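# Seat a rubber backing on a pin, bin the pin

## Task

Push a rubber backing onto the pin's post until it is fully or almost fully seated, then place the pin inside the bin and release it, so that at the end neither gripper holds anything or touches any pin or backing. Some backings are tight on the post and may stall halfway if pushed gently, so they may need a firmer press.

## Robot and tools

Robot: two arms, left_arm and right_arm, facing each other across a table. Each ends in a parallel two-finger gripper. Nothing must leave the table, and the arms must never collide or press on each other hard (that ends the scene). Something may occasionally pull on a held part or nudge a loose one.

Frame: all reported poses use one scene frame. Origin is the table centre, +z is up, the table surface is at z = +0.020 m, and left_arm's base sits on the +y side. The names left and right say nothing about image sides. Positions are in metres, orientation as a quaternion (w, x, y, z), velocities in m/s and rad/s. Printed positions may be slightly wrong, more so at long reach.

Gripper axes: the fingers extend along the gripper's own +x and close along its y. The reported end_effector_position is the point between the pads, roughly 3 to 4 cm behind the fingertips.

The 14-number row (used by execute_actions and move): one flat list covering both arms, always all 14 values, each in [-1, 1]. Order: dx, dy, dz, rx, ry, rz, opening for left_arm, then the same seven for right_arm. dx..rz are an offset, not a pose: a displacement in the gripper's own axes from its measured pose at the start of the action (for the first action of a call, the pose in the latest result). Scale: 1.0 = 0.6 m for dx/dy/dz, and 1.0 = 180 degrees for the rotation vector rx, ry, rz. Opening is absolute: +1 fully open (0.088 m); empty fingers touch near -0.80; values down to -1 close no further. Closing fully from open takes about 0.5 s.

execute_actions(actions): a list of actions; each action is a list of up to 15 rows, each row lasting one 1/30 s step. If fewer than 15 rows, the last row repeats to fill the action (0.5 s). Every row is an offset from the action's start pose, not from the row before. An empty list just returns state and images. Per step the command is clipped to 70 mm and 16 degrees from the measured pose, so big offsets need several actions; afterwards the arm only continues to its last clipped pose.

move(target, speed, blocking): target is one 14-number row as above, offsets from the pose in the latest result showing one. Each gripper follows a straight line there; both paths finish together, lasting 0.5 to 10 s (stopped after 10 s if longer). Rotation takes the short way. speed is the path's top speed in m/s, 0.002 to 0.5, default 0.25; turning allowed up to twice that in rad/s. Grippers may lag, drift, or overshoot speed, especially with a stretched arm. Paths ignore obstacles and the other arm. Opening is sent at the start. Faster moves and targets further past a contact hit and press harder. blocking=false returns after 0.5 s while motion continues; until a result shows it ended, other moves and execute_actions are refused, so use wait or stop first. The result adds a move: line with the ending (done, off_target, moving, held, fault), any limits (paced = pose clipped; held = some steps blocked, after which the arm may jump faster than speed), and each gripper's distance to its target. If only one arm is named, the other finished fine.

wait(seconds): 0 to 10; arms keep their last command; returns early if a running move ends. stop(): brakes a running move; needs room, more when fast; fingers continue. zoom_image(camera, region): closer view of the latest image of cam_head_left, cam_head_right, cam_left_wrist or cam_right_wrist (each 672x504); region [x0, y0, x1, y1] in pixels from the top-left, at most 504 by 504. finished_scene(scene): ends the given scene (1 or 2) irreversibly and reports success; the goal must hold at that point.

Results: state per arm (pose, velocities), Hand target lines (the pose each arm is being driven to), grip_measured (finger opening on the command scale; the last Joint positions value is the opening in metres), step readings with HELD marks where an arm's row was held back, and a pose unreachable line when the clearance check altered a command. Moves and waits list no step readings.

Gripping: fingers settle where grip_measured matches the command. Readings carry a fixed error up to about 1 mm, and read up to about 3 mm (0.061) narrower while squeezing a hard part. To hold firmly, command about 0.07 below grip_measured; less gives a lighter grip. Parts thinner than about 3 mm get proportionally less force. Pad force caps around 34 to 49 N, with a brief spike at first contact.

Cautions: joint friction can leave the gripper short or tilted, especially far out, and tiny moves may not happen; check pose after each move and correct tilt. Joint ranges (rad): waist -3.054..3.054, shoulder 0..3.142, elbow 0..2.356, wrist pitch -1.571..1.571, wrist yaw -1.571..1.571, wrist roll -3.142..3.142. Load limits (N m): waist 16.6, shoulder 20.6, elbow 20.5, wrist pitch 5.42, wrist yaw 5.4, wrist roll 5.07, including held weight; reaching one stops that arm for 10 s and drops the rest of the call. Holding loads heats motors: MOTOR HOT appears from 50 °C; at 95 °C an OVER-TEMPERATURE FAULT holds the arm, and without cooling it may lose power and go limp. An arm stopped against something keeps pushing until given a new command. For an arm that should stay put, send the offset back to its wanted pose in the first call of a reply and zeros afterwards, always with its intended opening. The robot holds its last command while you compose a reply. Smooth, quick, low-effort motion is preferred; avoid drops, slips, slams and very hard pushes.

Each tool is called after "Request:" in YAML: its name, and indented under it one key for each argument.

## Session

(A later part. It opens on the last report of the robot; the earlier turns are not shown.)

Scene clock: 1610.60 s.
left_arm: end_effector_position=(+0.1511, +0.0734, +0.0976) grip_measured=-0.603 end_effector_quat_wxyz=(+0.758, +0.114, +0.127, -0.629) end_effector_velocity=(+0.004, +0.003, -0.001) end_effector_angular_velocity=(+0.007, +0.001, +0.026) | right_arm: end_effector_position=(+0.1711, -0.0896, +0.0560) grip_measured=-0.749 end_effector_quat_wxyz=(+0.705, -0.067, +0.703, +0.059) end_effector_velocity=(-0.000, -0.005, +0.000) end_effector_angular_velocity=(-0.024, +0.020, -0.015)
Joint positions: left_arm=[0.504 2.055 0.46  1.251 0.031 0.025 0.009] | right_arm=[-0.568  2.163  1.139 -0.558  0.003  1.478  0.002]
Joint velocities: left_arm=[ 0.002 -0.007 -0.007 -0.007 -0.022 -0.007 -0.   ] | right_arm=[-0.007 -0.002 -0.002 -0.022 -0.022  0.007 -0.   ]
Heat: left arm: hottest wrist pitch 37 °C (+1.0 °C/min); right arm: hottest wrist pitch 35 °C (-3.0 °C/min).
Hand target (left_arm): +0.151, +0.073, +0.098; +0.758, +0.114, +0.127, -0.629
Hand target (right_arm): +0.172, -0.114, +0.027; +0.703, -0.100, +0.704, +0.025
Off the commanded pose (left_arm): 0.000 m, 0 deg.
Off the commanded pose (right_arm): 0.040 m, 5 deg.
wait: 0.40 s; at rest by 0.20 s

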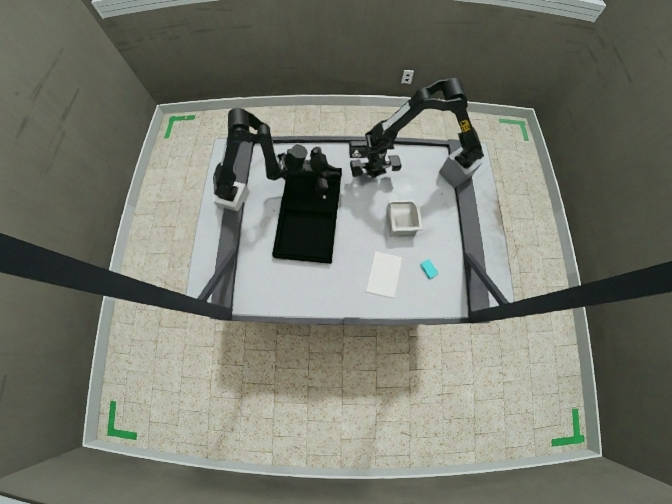

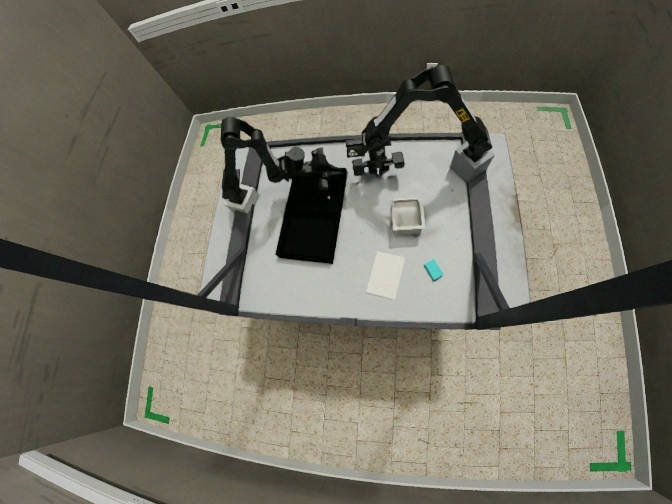

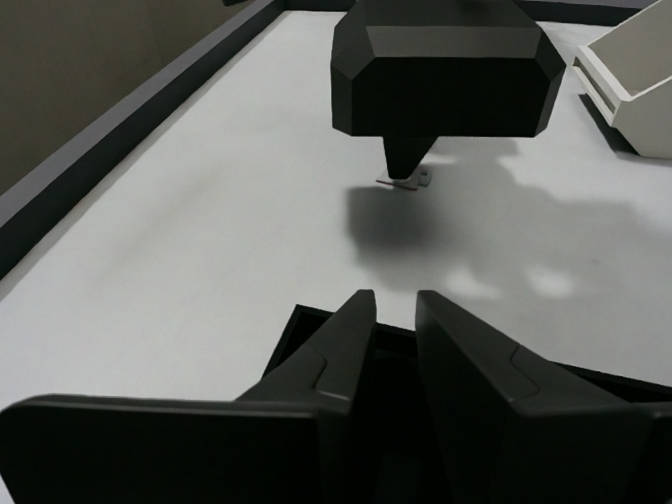

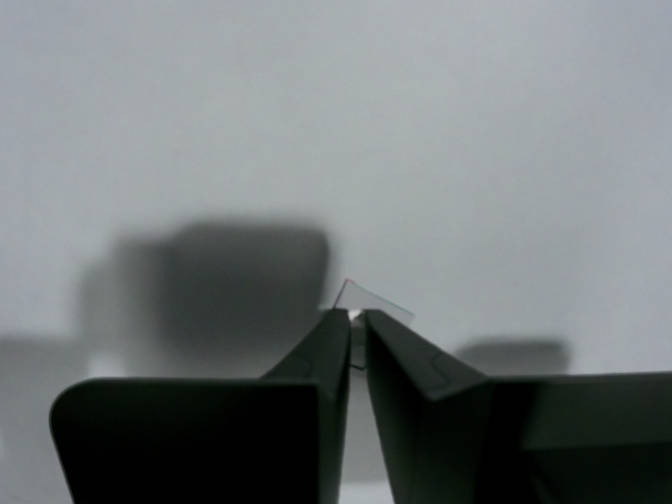

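Request:
execute_actions:
  actions:
    - [[0,0,0,0,0,0,-0.6, 0.050,-0.034,-0.006,0,0.004,-0.027,-0.76],[0,0,0,0,0,0,-0.6, 0.045,-0.031,-0.0055,0,0.0036,-0.0245,-0.76],[0,0,0,0,0,0,-0.6, 0.040,-0.028,-0.005,0,0.0032,-0.022,-0.76],[0,0,0,0,0,0,-0.6, 0.035,-0.025,-0.0045,0,0.0028,-0.0195,-0.76],[0,0,0,0,0,0,-0.6, 0.030,-0.022,-0.004,0,0.0024,-0.017,-0.76],[0,0,0,0,0,0,-0.6, 0.025,-0.019,-0.0035,0,0.002,-0.0145,-0.76],[0,0,0,0,0,0,-0.6, 0.020,-0.016,-0.003,0,0.0016,-0.012,-0.76],[0,0,0,0,0,0,-0.6, 0.015,-0.013,-0.0025,0,0.0012,-0.0095,-0.76],[0,0,0,0,0,0,-0.6, 0.010,-0.010,-0.002,0,0.0008,-0.007,-0.76],[0,0,0,0,0,0,-0.6, 0.005,-0.007,-0.0015,0,0.0004,-0.0045,-0.76],[0,0,0,0,0,0,-0.6, 0.0,-0.004,-0.001,0,0,-0.002,-0.76],[0,0,0,0,0,0,-0.6, -0.004,-0.002,-0.0005,0,0,0,-0.76],[0,0,0,0,0,0,-0.6, -0.008,0,0,0,0,0.002,-0.76],[0,0,0,0,0,0,-0.6, -0.010,0,0,0,0,0.003,-0.76],[0,0,0,0,0,0,-0.6, -0.010,0,0,0,0,0.003,-0.76]]

Request:
move:
  target: [0,0,0,0,0,0,-0.6, -0.04,0,0,0,0,0,-0.76]
  speed: 0.03

Request:
zoom_image:
  camera: "cam_left_wrist"
  region: [360, 100, 450, 195]

Scene clock: 1629.50 s.
left_arm: end_effector_position=(+0.1511, +0.0734, +0.0976) grip_measured=-0.603 end_effector_quat_wxyz=(+0.758, +0.114, +0.127, -0.629) end_effector_velocity=(-0.000, +0.001, -0.001) end_effector_angular_velocity=(+0.006, +0.006, +0.007) | right_arm: end_effector_position=(+0.1708, -0.0855, +0.0625) grip_measured=-0.749 end_effector_quat_wxyz=(+0.706, -0.059, +0.703, +0.066) end_effector_velocity=(-0.000, -0.001, +0.006) end_effector_angular_velocity=(+0.007, +0.008, +0.005)
Joint positions: left_arm=[0.504 2.055 0.46  1.251 0.031 0.025 0.009] | right_arm=[-0.568  2.144  1.141 -0.558  0.003  1.478  0.002]
Joint velocities: left_arm=[-0.002 -0.002 -0.002 -0.007 -0.007 -0.007 -0.   ] | right_arm=[-0.002 -0.022 -0.007 -0.007 -0.007 -0.007 -0.   ]
Heat: left arm: hottest wrist pitch 37 °C (+1.0 °C/min); right arm: hottest wrist pitch 34 °C (-2.0 °C/min).
Hand target (left_arm): +0.151, +0.073, +0.098; +0.758, +0.114, +0.127, -0.629
Hand target (right_arm): +0.171, -0.090, +0.062; +0.705, -0.063, +0.703, +0.062
Off the commanded pose (left_arm): 0.000 m, 0 deg.
Off the commanded pose (right_arm): 0.004 m, 1 deg.
Step readings (end_effector_position):
0: left_arm (+0.1511, +0.0734, +0.0976) | right_arm (+0.1711, -0.0896, +0.0560)
1: left_arm (+0.1511, +0.0734, +0.0976) | right_arm (+0.1711, -0.0896, +0.0560)
2: left_arm (+0.1511, +0.0734, +0.0976) | right_arm (+0.1711, -0.0893, +0.0564)
4: left_arm (+0.1511, +0.0734, +0.0976) | right_arm (+0.1710, -0.0887, +0.0572)
8: left_arm (+0.1511, +0.0734, +0.0976) | right_arm (+0.1709, -0.0874, +0.0592)
15: end_effector_position above

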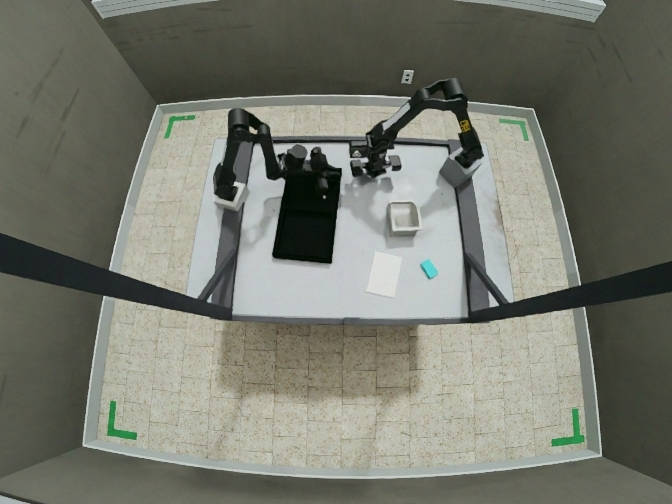

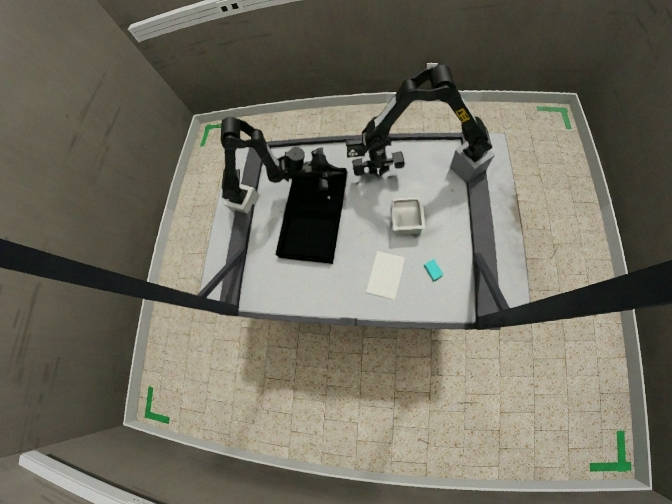

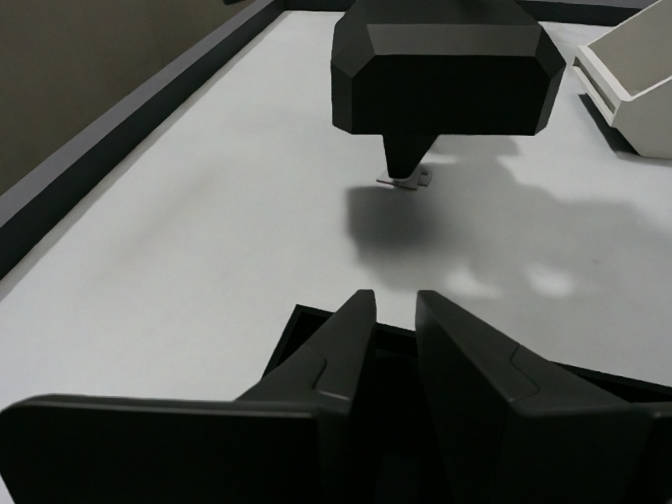

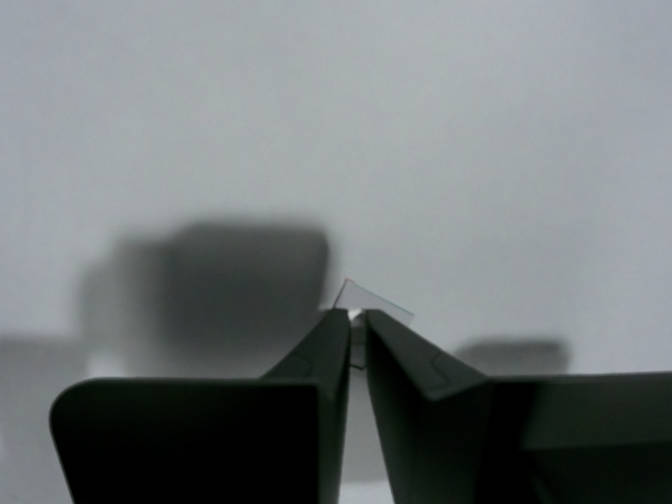

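Scene clock: 1630.60 s.
left_arm: end_effector_position=(+0.1511, +0.0734, +0.0976) grip_measured=-0.603 end_effector_quat_wxyz=(+0.758, +0.114, +0.127, -0.629) end_effector_velocity=(-0.002, -0.000, +0.002) end_effector_angular_velocity=(-0.009, +0.008, -0.007) | right_arm: end_effector_position=(+0.1710, -0.0886, +0.0825) grip_measured=-0.749 end_effector_quat_wxyz=(+0.706, -0.063, +0.703, +0.062) end_effector_velocity=(-0.000, -0.003, +0.003) end_effector_angular_velocity=(-0.013, +0.006, +0.005)
Joint positions: left_arm=[0.504 2.055 0.46  1.251 0.031 0.025 0.009] | right_arm=[-0.568  2.091  1.154 -0.635  0.003  1.478  0.002]
Joint velocities: left_arm=[-0.002 -0.002 -0.002  0.007  0.007 -0.007 -0.   ] | right_arm=[-0.002 -0.007  0.002 -0.022 -0.007 -0.007 -0.   ]
Heat: left arm: hottest wrist pitch 37 °C (+1.0 °C/min); right arm: hottest wrist pitch 34 °C (-2.0 °C/min).
Hand target (left_arm): +0.151, +0.073, +0.098; +0.758, +0.114, +0.127, -0.629
Hand target (right_arm): +0.171, -0.086, +0.086; +0.706, -0.059, +0.703, +0.066
Off the commanded pose (left_arm): 0.000 m, 0 deg.
Off the commanded pose (right_arm): 0.005 m, 1 deg.
move: done

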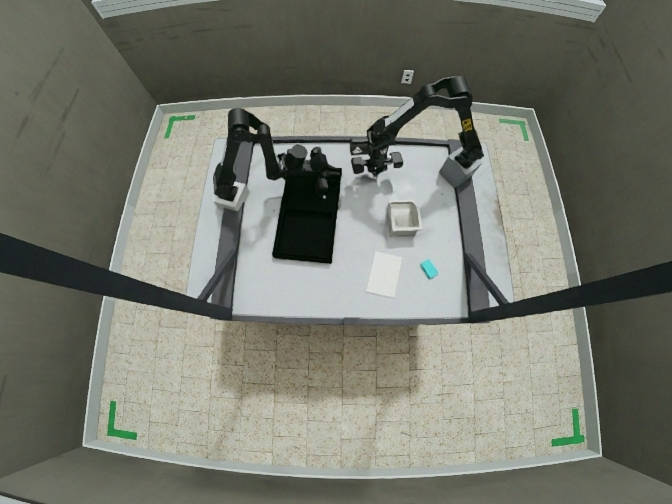

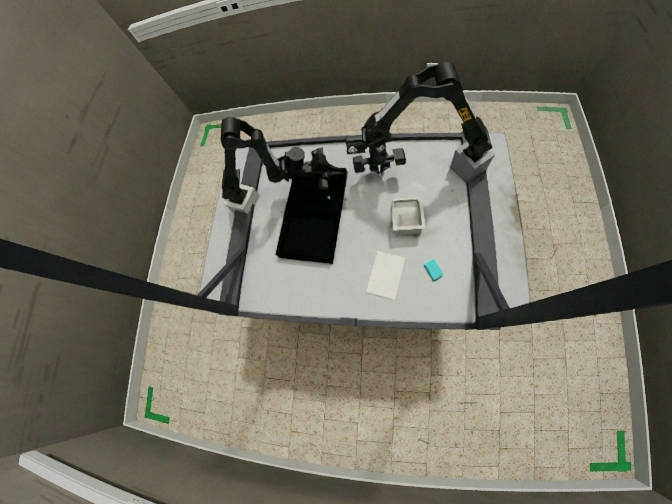

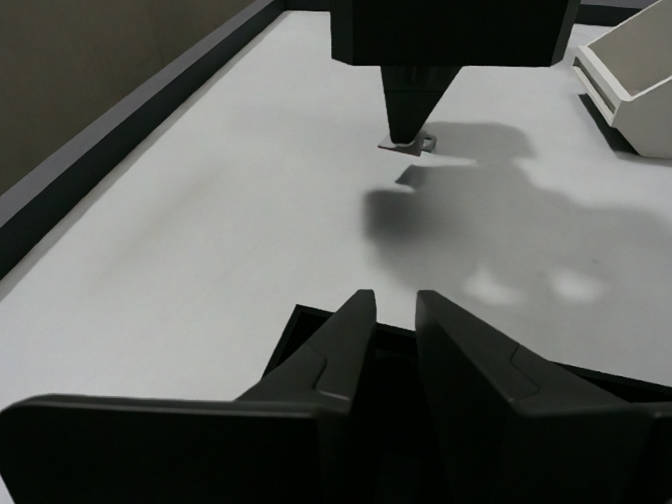

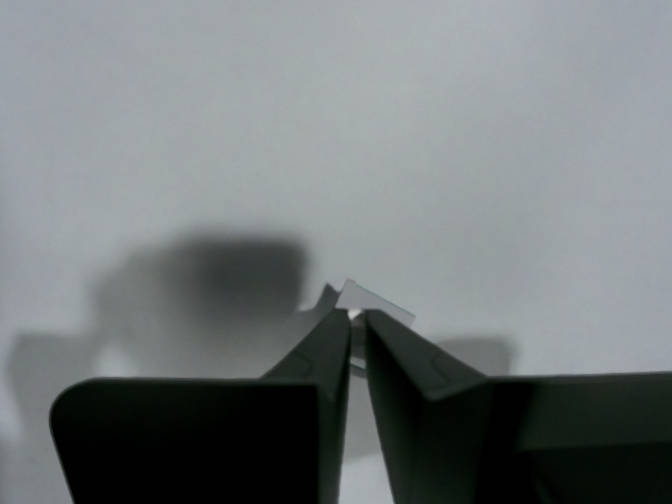

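Region (360, 100, 450, 195) of cam_left_wrist's 672x504 image, scaled by 5.305, with more detail than that image has; it fills the left 477 columns of this view, and the rest is white.

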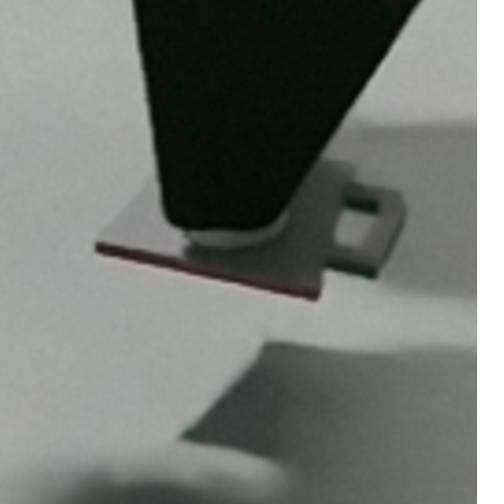

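Request:
move:
  target: [0,0,0,0,0,0,-0.6, -0.09,0,0,0,0,0,-0.76]
  speed: 0.08

Request:
zoom_image:
  camera: "cam_left_wrist"
  region: [360, 0, 460, 90]

Scene clock: 1643.00 s.
left_arm: end_effector_position=(+0.1511, +0.0734, +0.0976) grip_measured=-0.603 end_effector_quat_wxyz=(+0.758, +0.114, +0.127, -0.629) end_effector_velocity=(+0.000, -0.001, +0.005) end_effector_angular_velocity=(-0.022, -0.000, +0.007) | right_arm: end_effector_position=(+0.1712, -0.0909, +0.1327) grip_measured=-0.749 end_effector_quat_wxyz=(+0.705, -0.066, +0.703, +0.059) end_effector_velocity=(-0.000, -0.002, +0.000) end_effector_angular_velocity=(-0.008, +0.007, +0.005)
Joint positions: left_arm=[0.504 2.055 0.46  1.251 0.031 0.025 0.009] | right_arm=[-0.568  1.98   1.223 -0.824  0.003  1.478  0.002]
Joint velocities: left_arm=[-0.002 -0.002 -0.002  0.022 -0.007 -0.007 -0.   ] | right_arm=[-0.002 -0.002 -0.002 -0.007 -0.007 -0.007 -0.   ]
Heat: left arm: hottest wrist pitch 37 °C (+1.0 °C/min); right arm: hottest shoulder 36 °C (+1.0 °C/min).
Hand target (left_arm): +0.151, +0.073, +0.098; +0.758, +0.114, +0.127, -0.629
Hand target (right_arm): +0.171, -0.089, +0.136; +0.706, -0.063, +0.703, +0.062
Off the commanded pose (left_arm): 0.000 m, 0 deg.
Off the commanded pose (right_arm): 0.004 m, 1 deg.
move: done

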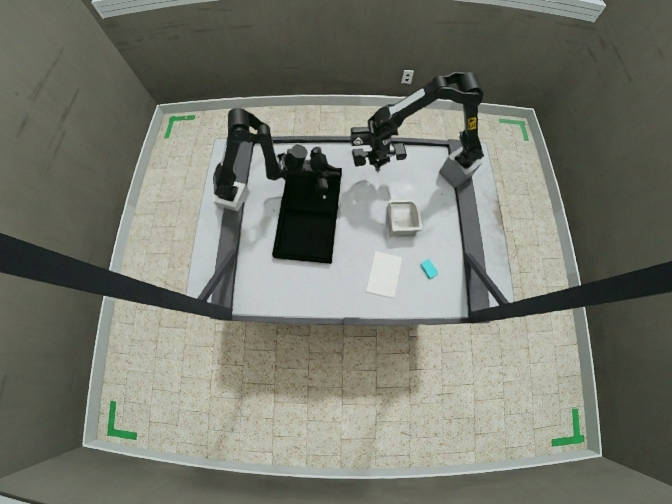

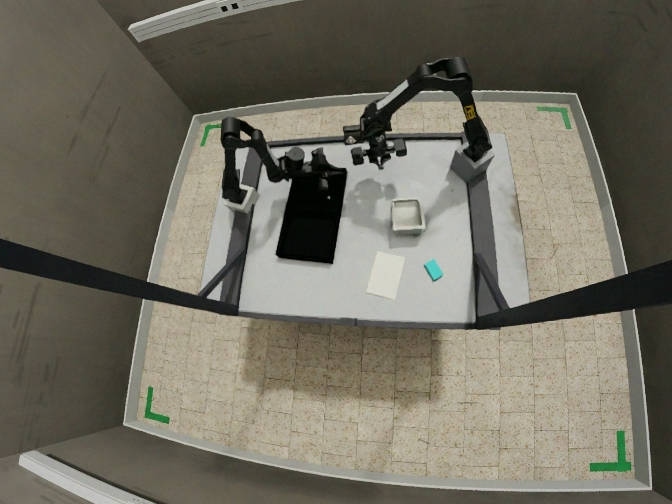

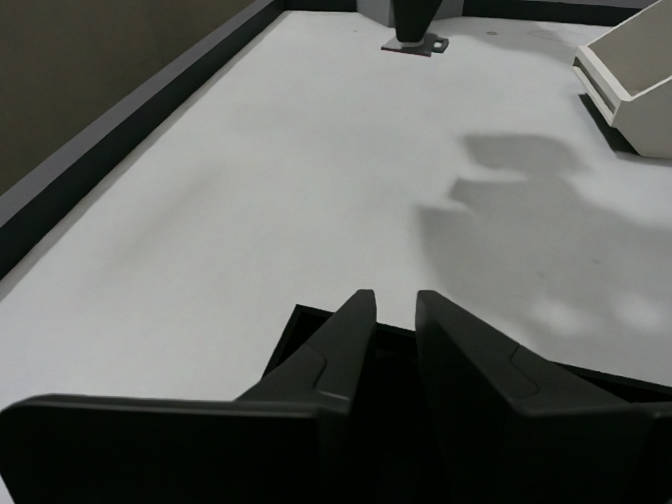

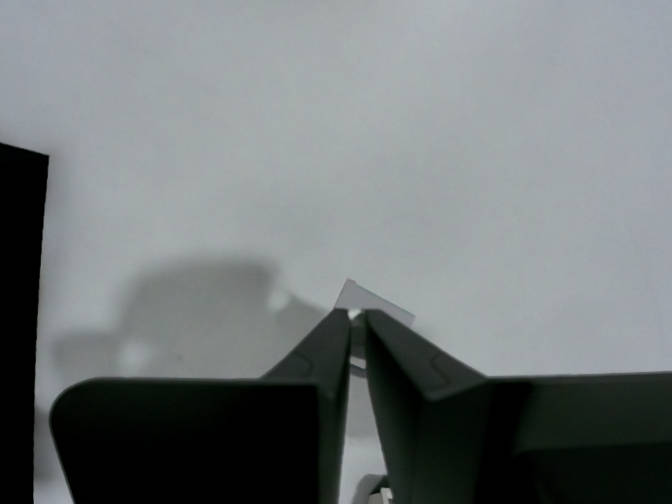

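Region (360, 0, 460, 90) of cam_left_wrist's 672x504 image, scaled by 5.040, with more detail than that image has; it fills the top 454 rows of this view, and the rest is white.

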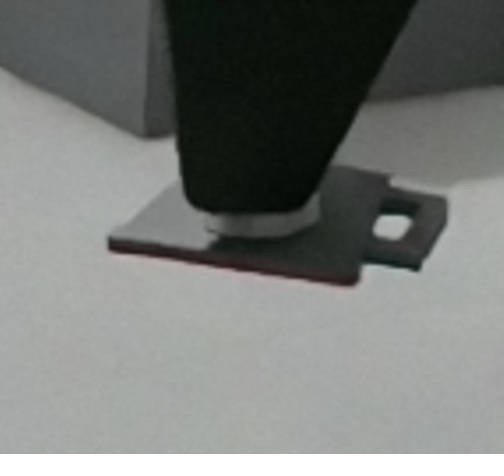

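Request:
move:
  target: [0,0,0,0,0,0,-0.6, -0.045,-0.155,-0.301,0,0,0,-0.76]
  speed: 0.12

Scene clock: 1665.93 s.
left_arm: end_effector_position=(+0.1511, +0.0734, +0.0976) grip_measured=-0.603 end_effector_quat_wxyz=(+0.758, +0.114, +0.127, -0.629) end_effector_velocity=(-0.002, +0.002, -0.001) end_effector_angular_velocity=(+0.004, -0.009, -0.003) | right_arm: end_effector_position=(+0.0129, -0.2140, +0.1556) grip_measured=-0.749 end_effector_quat_wxyz=(+0.709, -0.068, +0.699, +0.058) end_effector_velocity=(+0.000, -0.001, +0.001) end_effector_angular_velocity=(-0.007, +0.004, -0.010)
Joint positions: left_arm=[0.504 2.055 0.46  1.251 0.031 0.025 0.009] | right_arm=[ 0.057  1.758  1.027 -0.86   0.003  2.103  0.002]
Joint velocities: left_arm=[-0.007  0.002 -0.007  0.007 -0.007  0.007 -0.   ] | right_arm=[-0.002 -0.002  0.002 -0.007 -0.007  0.007 -0.   ]
Heat: left arm: hottest wrist pitch 37 °C (+0.0 °C/min); right arm: hottest shoulder 40 °C (+5.0 °C/min).
Hand target (left_arm): +0.151, +0.073, +0.098; +0.758, +0.114, +0.127, -0.629
Hand target (right_arm): +0.012, -0.214, +0.158; +0.709, -0.066, +0.700, +0.059
Off the commanded pose (left_arm): 0.000 m, 0 deg.
Off the commanded pose (right_arm): 0.006 m, 1 deg.
move: done

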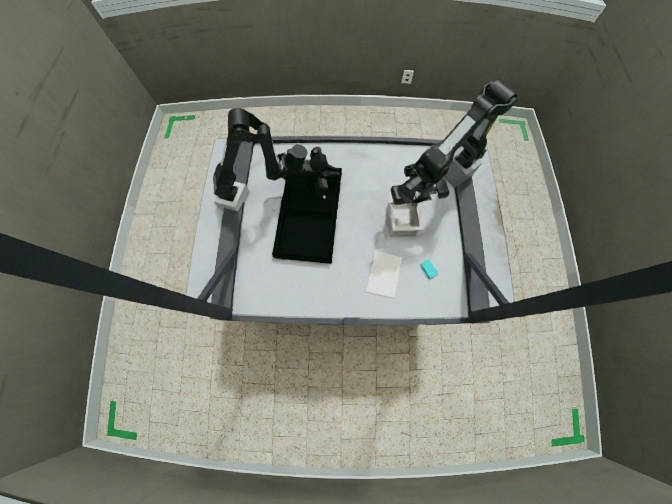

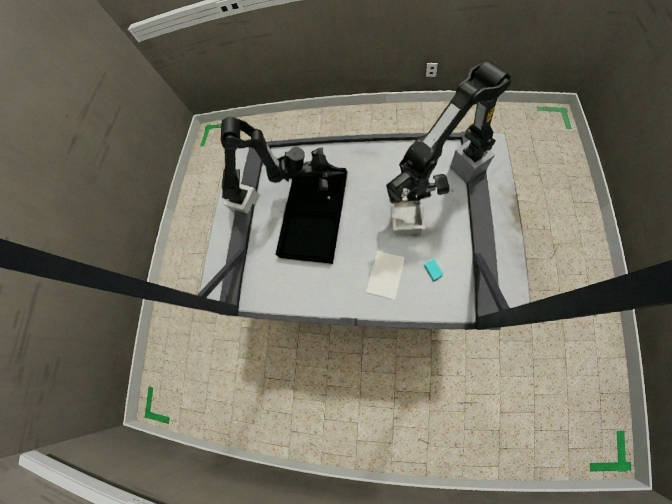

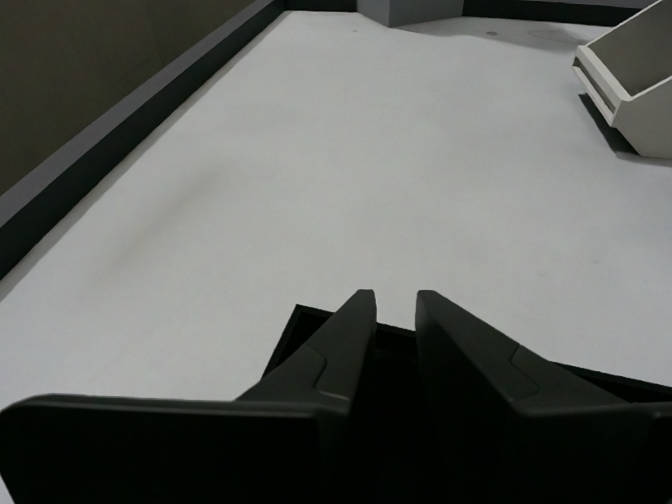

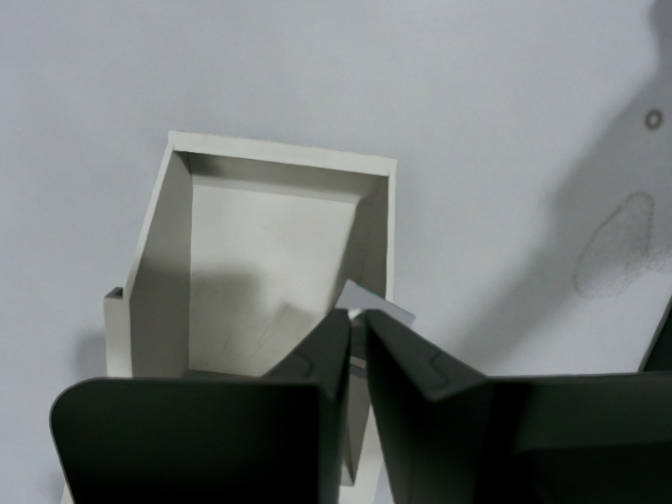

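Request:
move:
  target: [0,0,0,0,0,0,-0.6, 0.0,0.058,0,0,0,0,-0.76]
  speed: 0.08

Request:
move:
  target: [0,0,0,0,0,0,-0.6, 0.075,0,0,0,0,0,-0.76]
  speed: 0.06

Scene clock: 1685.70 s.
left_arm: end_effector_position=(+0.1511, +0.0734, +0.0976) grip_measured=-0.603 end_effector_quat_wxyz=(+0.758, +0.114, +0.127, -0.629) end_effector_velocity=(-0.002, +0.001, -0.001) end_effector_angular_velocity=(+0.005, +0.011, -0.007) | right_arm: end_effector_position=(+0.0063, -0.1810, +0.1573) grip_measured=-0.749 end_effector_quat_wxyz=(+0.708, -0.066, +0.701, +0.060) end_effector_velocity=(-0.000, +0.000, -0.001) end_effector_angular_velocity=(-0.010, +0.001, +0.005)
Joint positions: left_arm=[0.504 2.055 0.46  1.251 0.031 0.025 0.009] | right_arm=[ 0.005  1.852  1.154 -0.885  0.003  2.051  0.002]
Joint velocities: left_arm=[-0.002 -0.002 -0.002 -0.007  0.007 -0.007 -0.   ] | right_arm=[-0.002  0.007  0.007 -0.007 -0.007 -0.007 -0.   ]
Heat: left arm: hottest wrist pitch 37 °C (+0.0 °C/min); right arm: hottest shoulder 40 °C (+6.1 °C/min).
Hand target (left_arm): +0.151, +0.073, +0.098; +0.758, +0.114, +0.127, -0.629
Hand target (right_arm): +0.006, -0.180, +0.156; +0.709, -0.068, +0.699, +0.058
Off the commanded pose (left_arm): 0.000 m, 0 deg.
Off the commanded pose (right_arm): 0.003 m, 0 deg.
move: done

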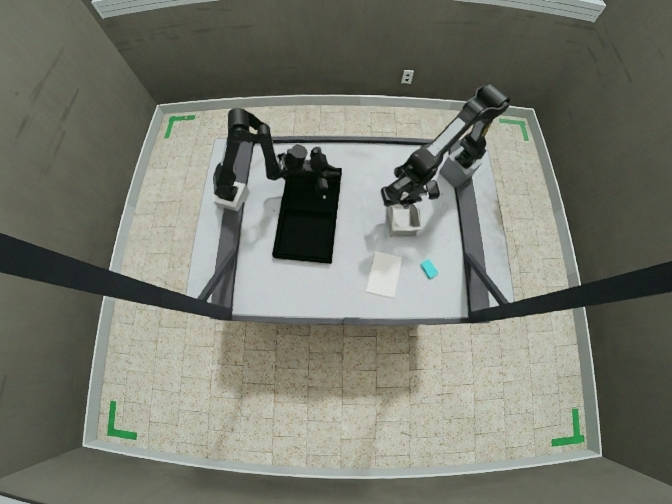

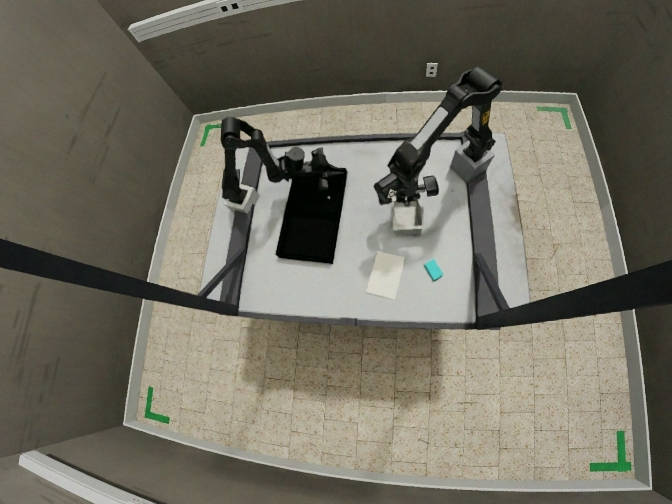

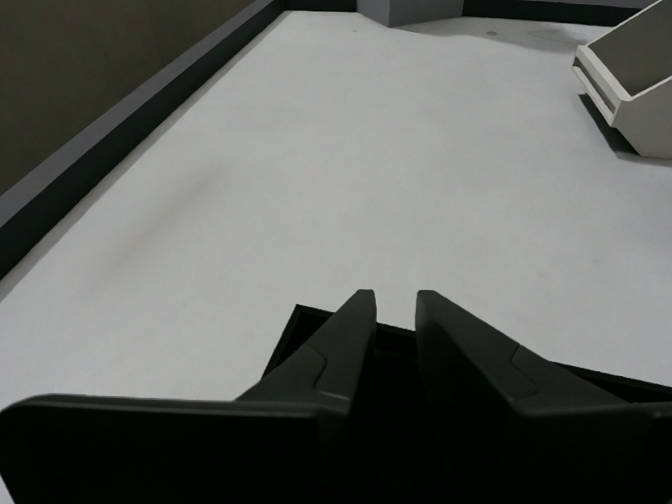

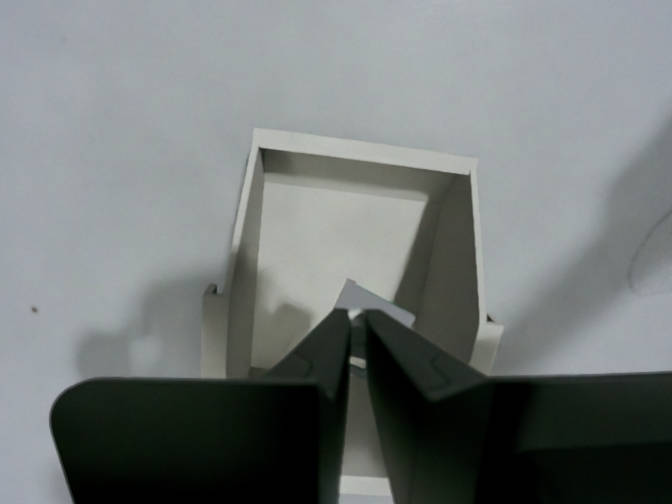

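Scene clock: 1686.80 s.
left_arm: end_effector_position=(+0.1511, +0.0734, +0.0976) grip_measured=-0.603 end_effector_quat_wxyz=(+0.758, +0.114, +0.127, -0.629) end_effector_velocity=(+0.002, +0.003, -0.003) end_effector_angular_velocity=(+0.012, +0.002, +0.021) | right_arm: end_effector_position=(+0.0043, -0.1784, +0.1176) grip_measured=-0.749 end_effector_quat_wxyz=(+0.705, -0.061, +0.704, +0.064) end_effector_velocity=(-0.001, -0.003, +0.002) end_effector_angular_velocity=(-0.015, +0.016, +0.005)
Joint positions: left_arm=[0.504 2.055 0.46  1.251 0.031 0.025 0.009] | right_arm=[ 0.005  1.93   1.078 -0.716  0.003  2.051  0.002]
Joint velocities: left_arm=[-0.002 -0.002 -0.007 -0.007 -0.022 -0.007 -0.   ] | right_arm=[-0.002 -0.007 -0.002 -0.007 -0.022 -0.007  0.   ]
Heat: left arm: hottest wrist pitch 37 °C (+0.0 °C/min); right arm: hottest shoulder 40 °C (+6.1 °C/min).
Hand target (left_arm): +0.151, +0.073, +0.098; +0.758, +0.114, +0.127, -0.629
Hand target (right_arm): +0.007, -0.181, +0.113; +0.708, -0.066, +0.701, +0.060
Off the commanded pose (left_arm): 0.000 m, 0 deg.
Off the commanded pose (right_arm): 0.006 m, 1 deg.
move: done

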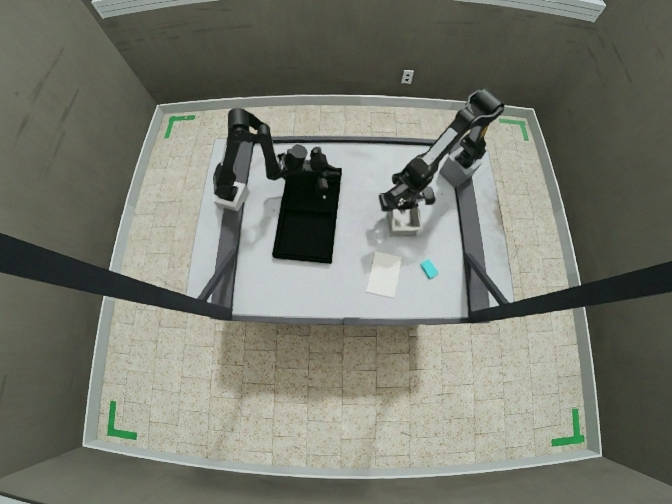

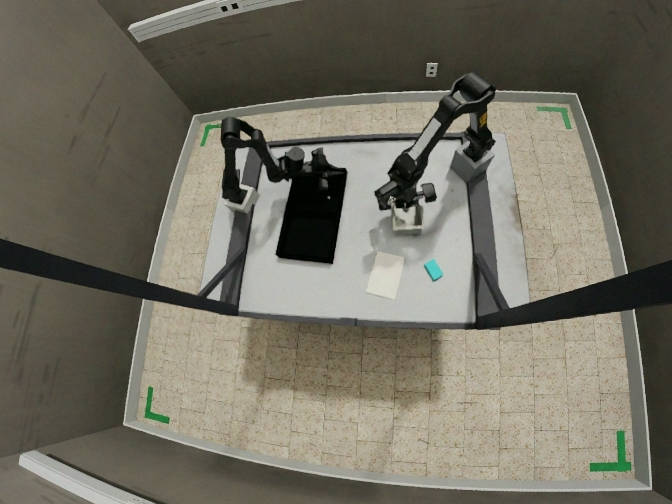

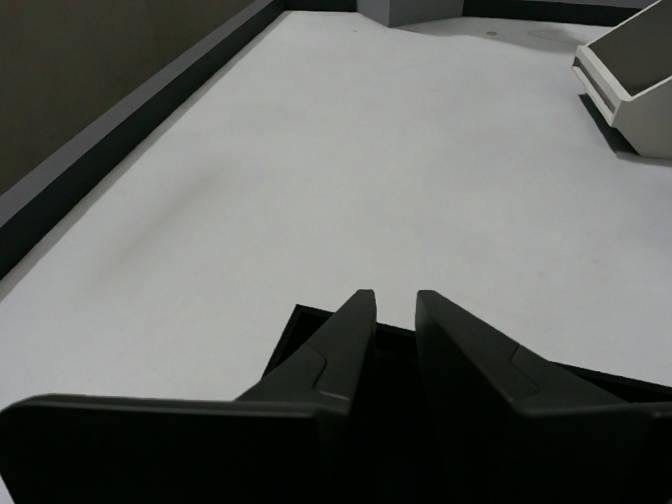

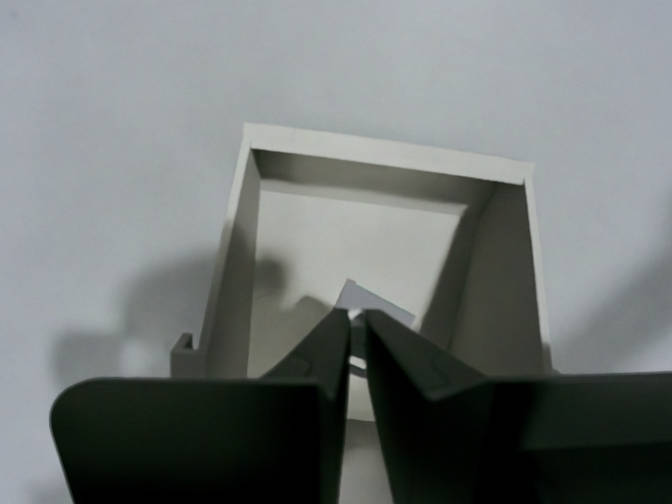

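Request:
move:
  target: [0,0,0,0,0,0,-0.6, 0.085,-0.010,0.012,0,0,-0.004,-0.76]
  speed: 0.04

Scene clock: 1701.07 s.
left_arm: end_effector_position=(+0.1511, +0.0734, +0.0976) grip_measured=-0.603 end_effector_quat_wxyz=(+0.758, +0.114, +0.127, -0.629) end_effector_velocity=(+0.002, +0.002, -0.001) end_effector_angular_velocity=(+0.007, +0.001, +0.021) | right_arm: end_effector_position=(+0.0097, -0.1793, +0.0714) grip_measured=-0.749 end_effector_quat_wxyz=(+0.703, -0.060, +0.705, +0.065) end_effector_velocity=(+0.000, +0.003, -0.000) end_effector_angular_velocity=(+0.010, -0.001, +0.005)
Joint positions: left_arm=[0.504 2.055 0.46  1.251 0.031 0.025 0.009] | right_arm=[-0.008  2.033  0.998 -0.529  0.001  2.039  0.002]
Joint velocities: left_arm=[-0.002 -0.002 -0.002 -0.007 -0.022 -0.007 -0.   ] | right_arm=[-0.002  0.002  0.002  0.007  0.007 -0.007 -0.001]
Heat: left arm: hottest wrist pitch 37 °C (+0.0 °C/min); right arm: hottest shoulder 40 °C (+4.1 °C/min).
Hand target (left_arm): +0.151, +0.073, +0.098; +0.758, +0.114, +0.127, -0.629
Hand target (right_arm): +0.012, -0.182, +0.067; +0.705, -0.066, +0.704, +0.060
Off the commanded pose (left_arm): 0.000 m, 0 deg.
Off the commanded pose (right_arm): 0.007 m, 1 deg.
move: done

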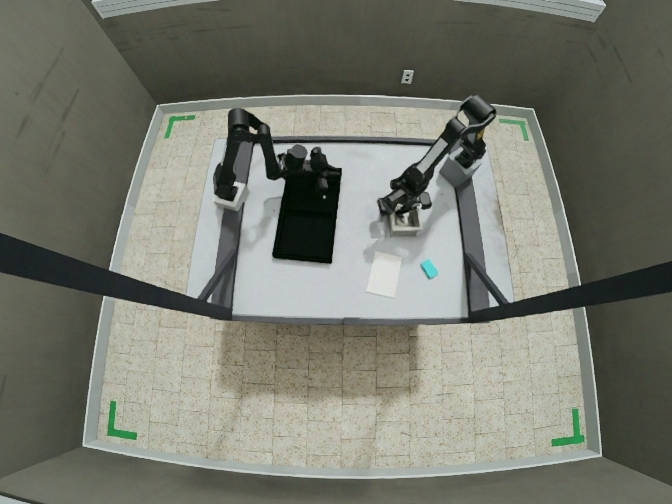

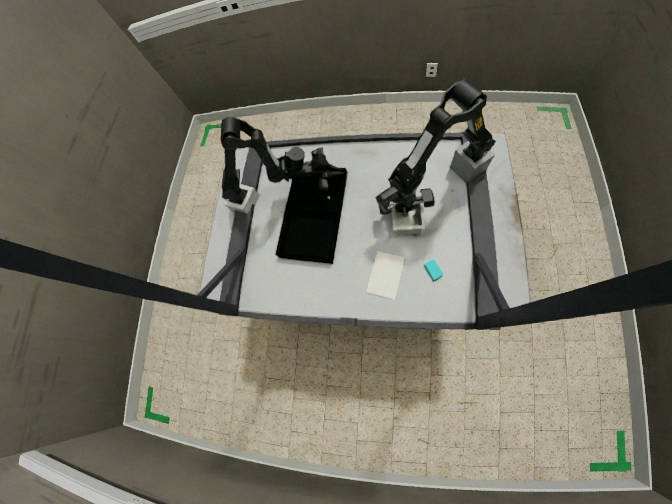

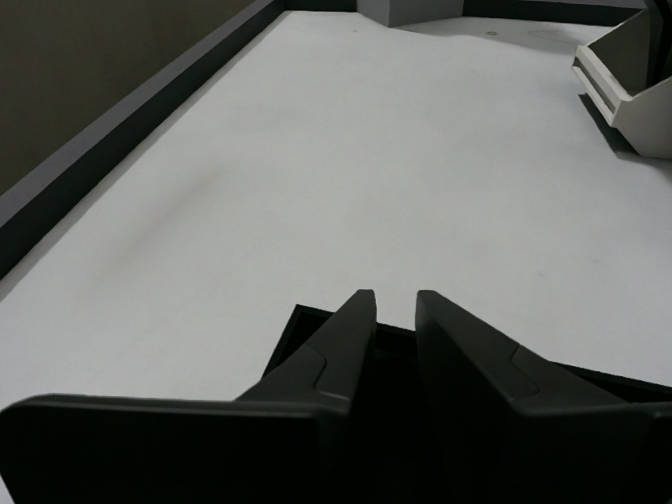

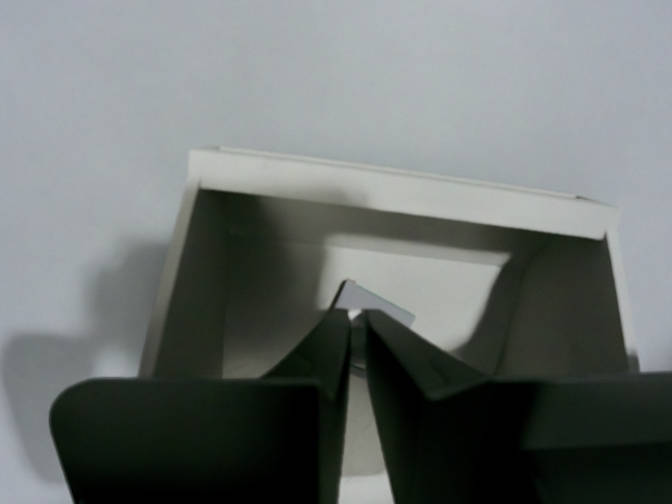

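Request:
move:
  target: [0,0,0,0,0,0,-0.6, 0.0145,-0.006,0.004,0,0,-0.005,-0.76]
  speed: 0.015

Request:
zoom_image:
  camera: "cam_right_wrist"
  region: [290, 230, 430, 360]

Scene clock: 1708.80 s.
left_arm: end_effector_position=(+0.1511, +0.0734, +0.0976) grip_measured=-0.603 end_effector_quat_wxyz=(+0.758, +0.114, +0.127, -0.629) end_effector_velocity=(-0.000, +0.003, -0.002) end_effector_angular_velocity=(+0.011, +0.007, +0.007) | right_arm: end_effector_position=(+0.0098, -0.1790, +0.0678) grip_measured=-0.749 end_effector_quat_wxyz=(+0.702, -0.060, +0.707, +0.065) end_effector_velocity=(+0.000, +0.003, +0.002) end_effector_angular_velocity=(+0.014, +0.001, +0.005)
Joint positions: left_arm=[0.504 2.055 0.46  1.251 0.031 0.025 0.009] | right_arm=[-0.011  2.042  0.994 -0.512 -0.003  2.036  0.002]
Joint velocities: left_arm=[-0.002 -0.002 -0.007 -0.007 -0.007 -0.007 -0.   ] | right_arm=[-0.002 -0.007 -0.002  0.007  0.007 -0.007  0.   ]
Heat: left arm: hottest wrist pitch 37 °C (+0.0 °C/min); right arm: hottest shoulder 39 °C (+1.0 °C/min).
Hand target (left_arm): +0.151, +0.073, +0.098; +0.758, +0.114, +0.127, -0.629
Hand target (right_arm): +0.013, -0.182, +0.063; +0.704, -0.066, +0.705, +0.059
Off the commanded pose (left_arm): 0.000 m, 0 deg.
Off the commanded pose (right_arm): 0.007 m, 1 deg.
move: done

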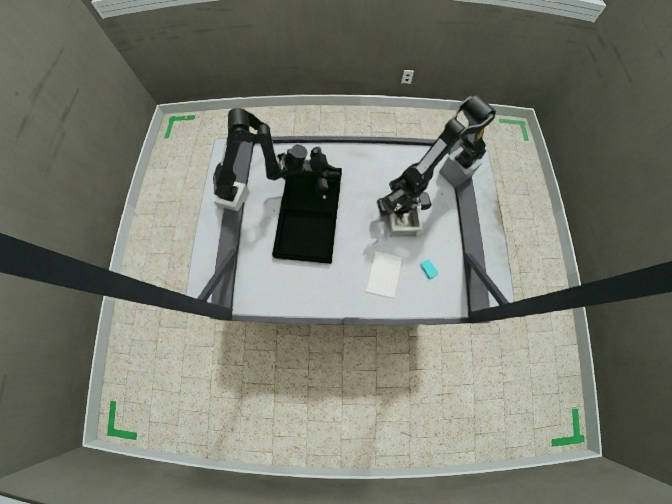

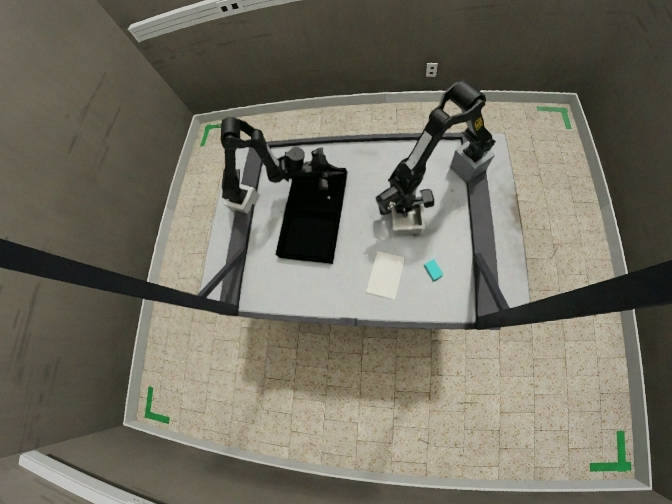

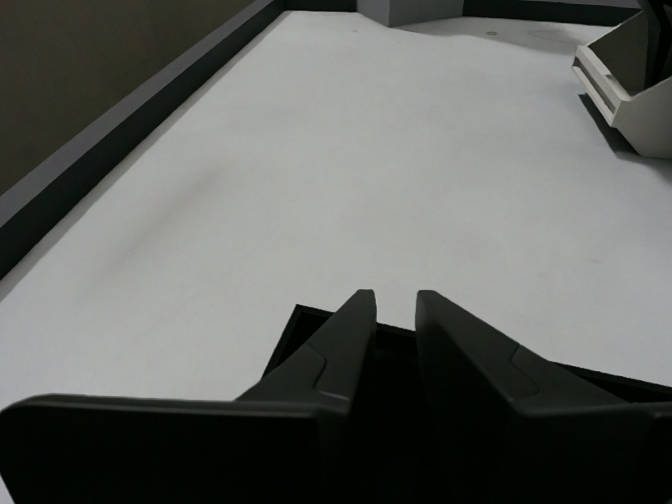

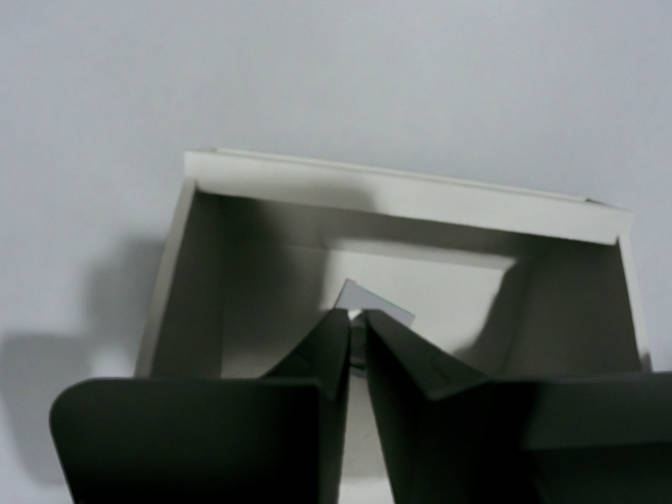

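Region (290, 230, 430, 360) of cam_right_wrist's 672x504 image, scaled by 3.600, with more detail than that image has; it fills the top 468 rows of this view, and the rest is white.

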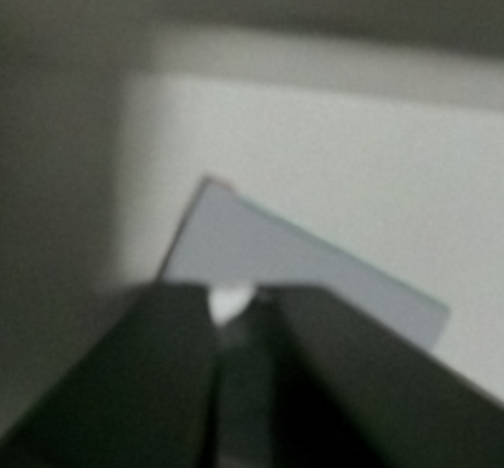

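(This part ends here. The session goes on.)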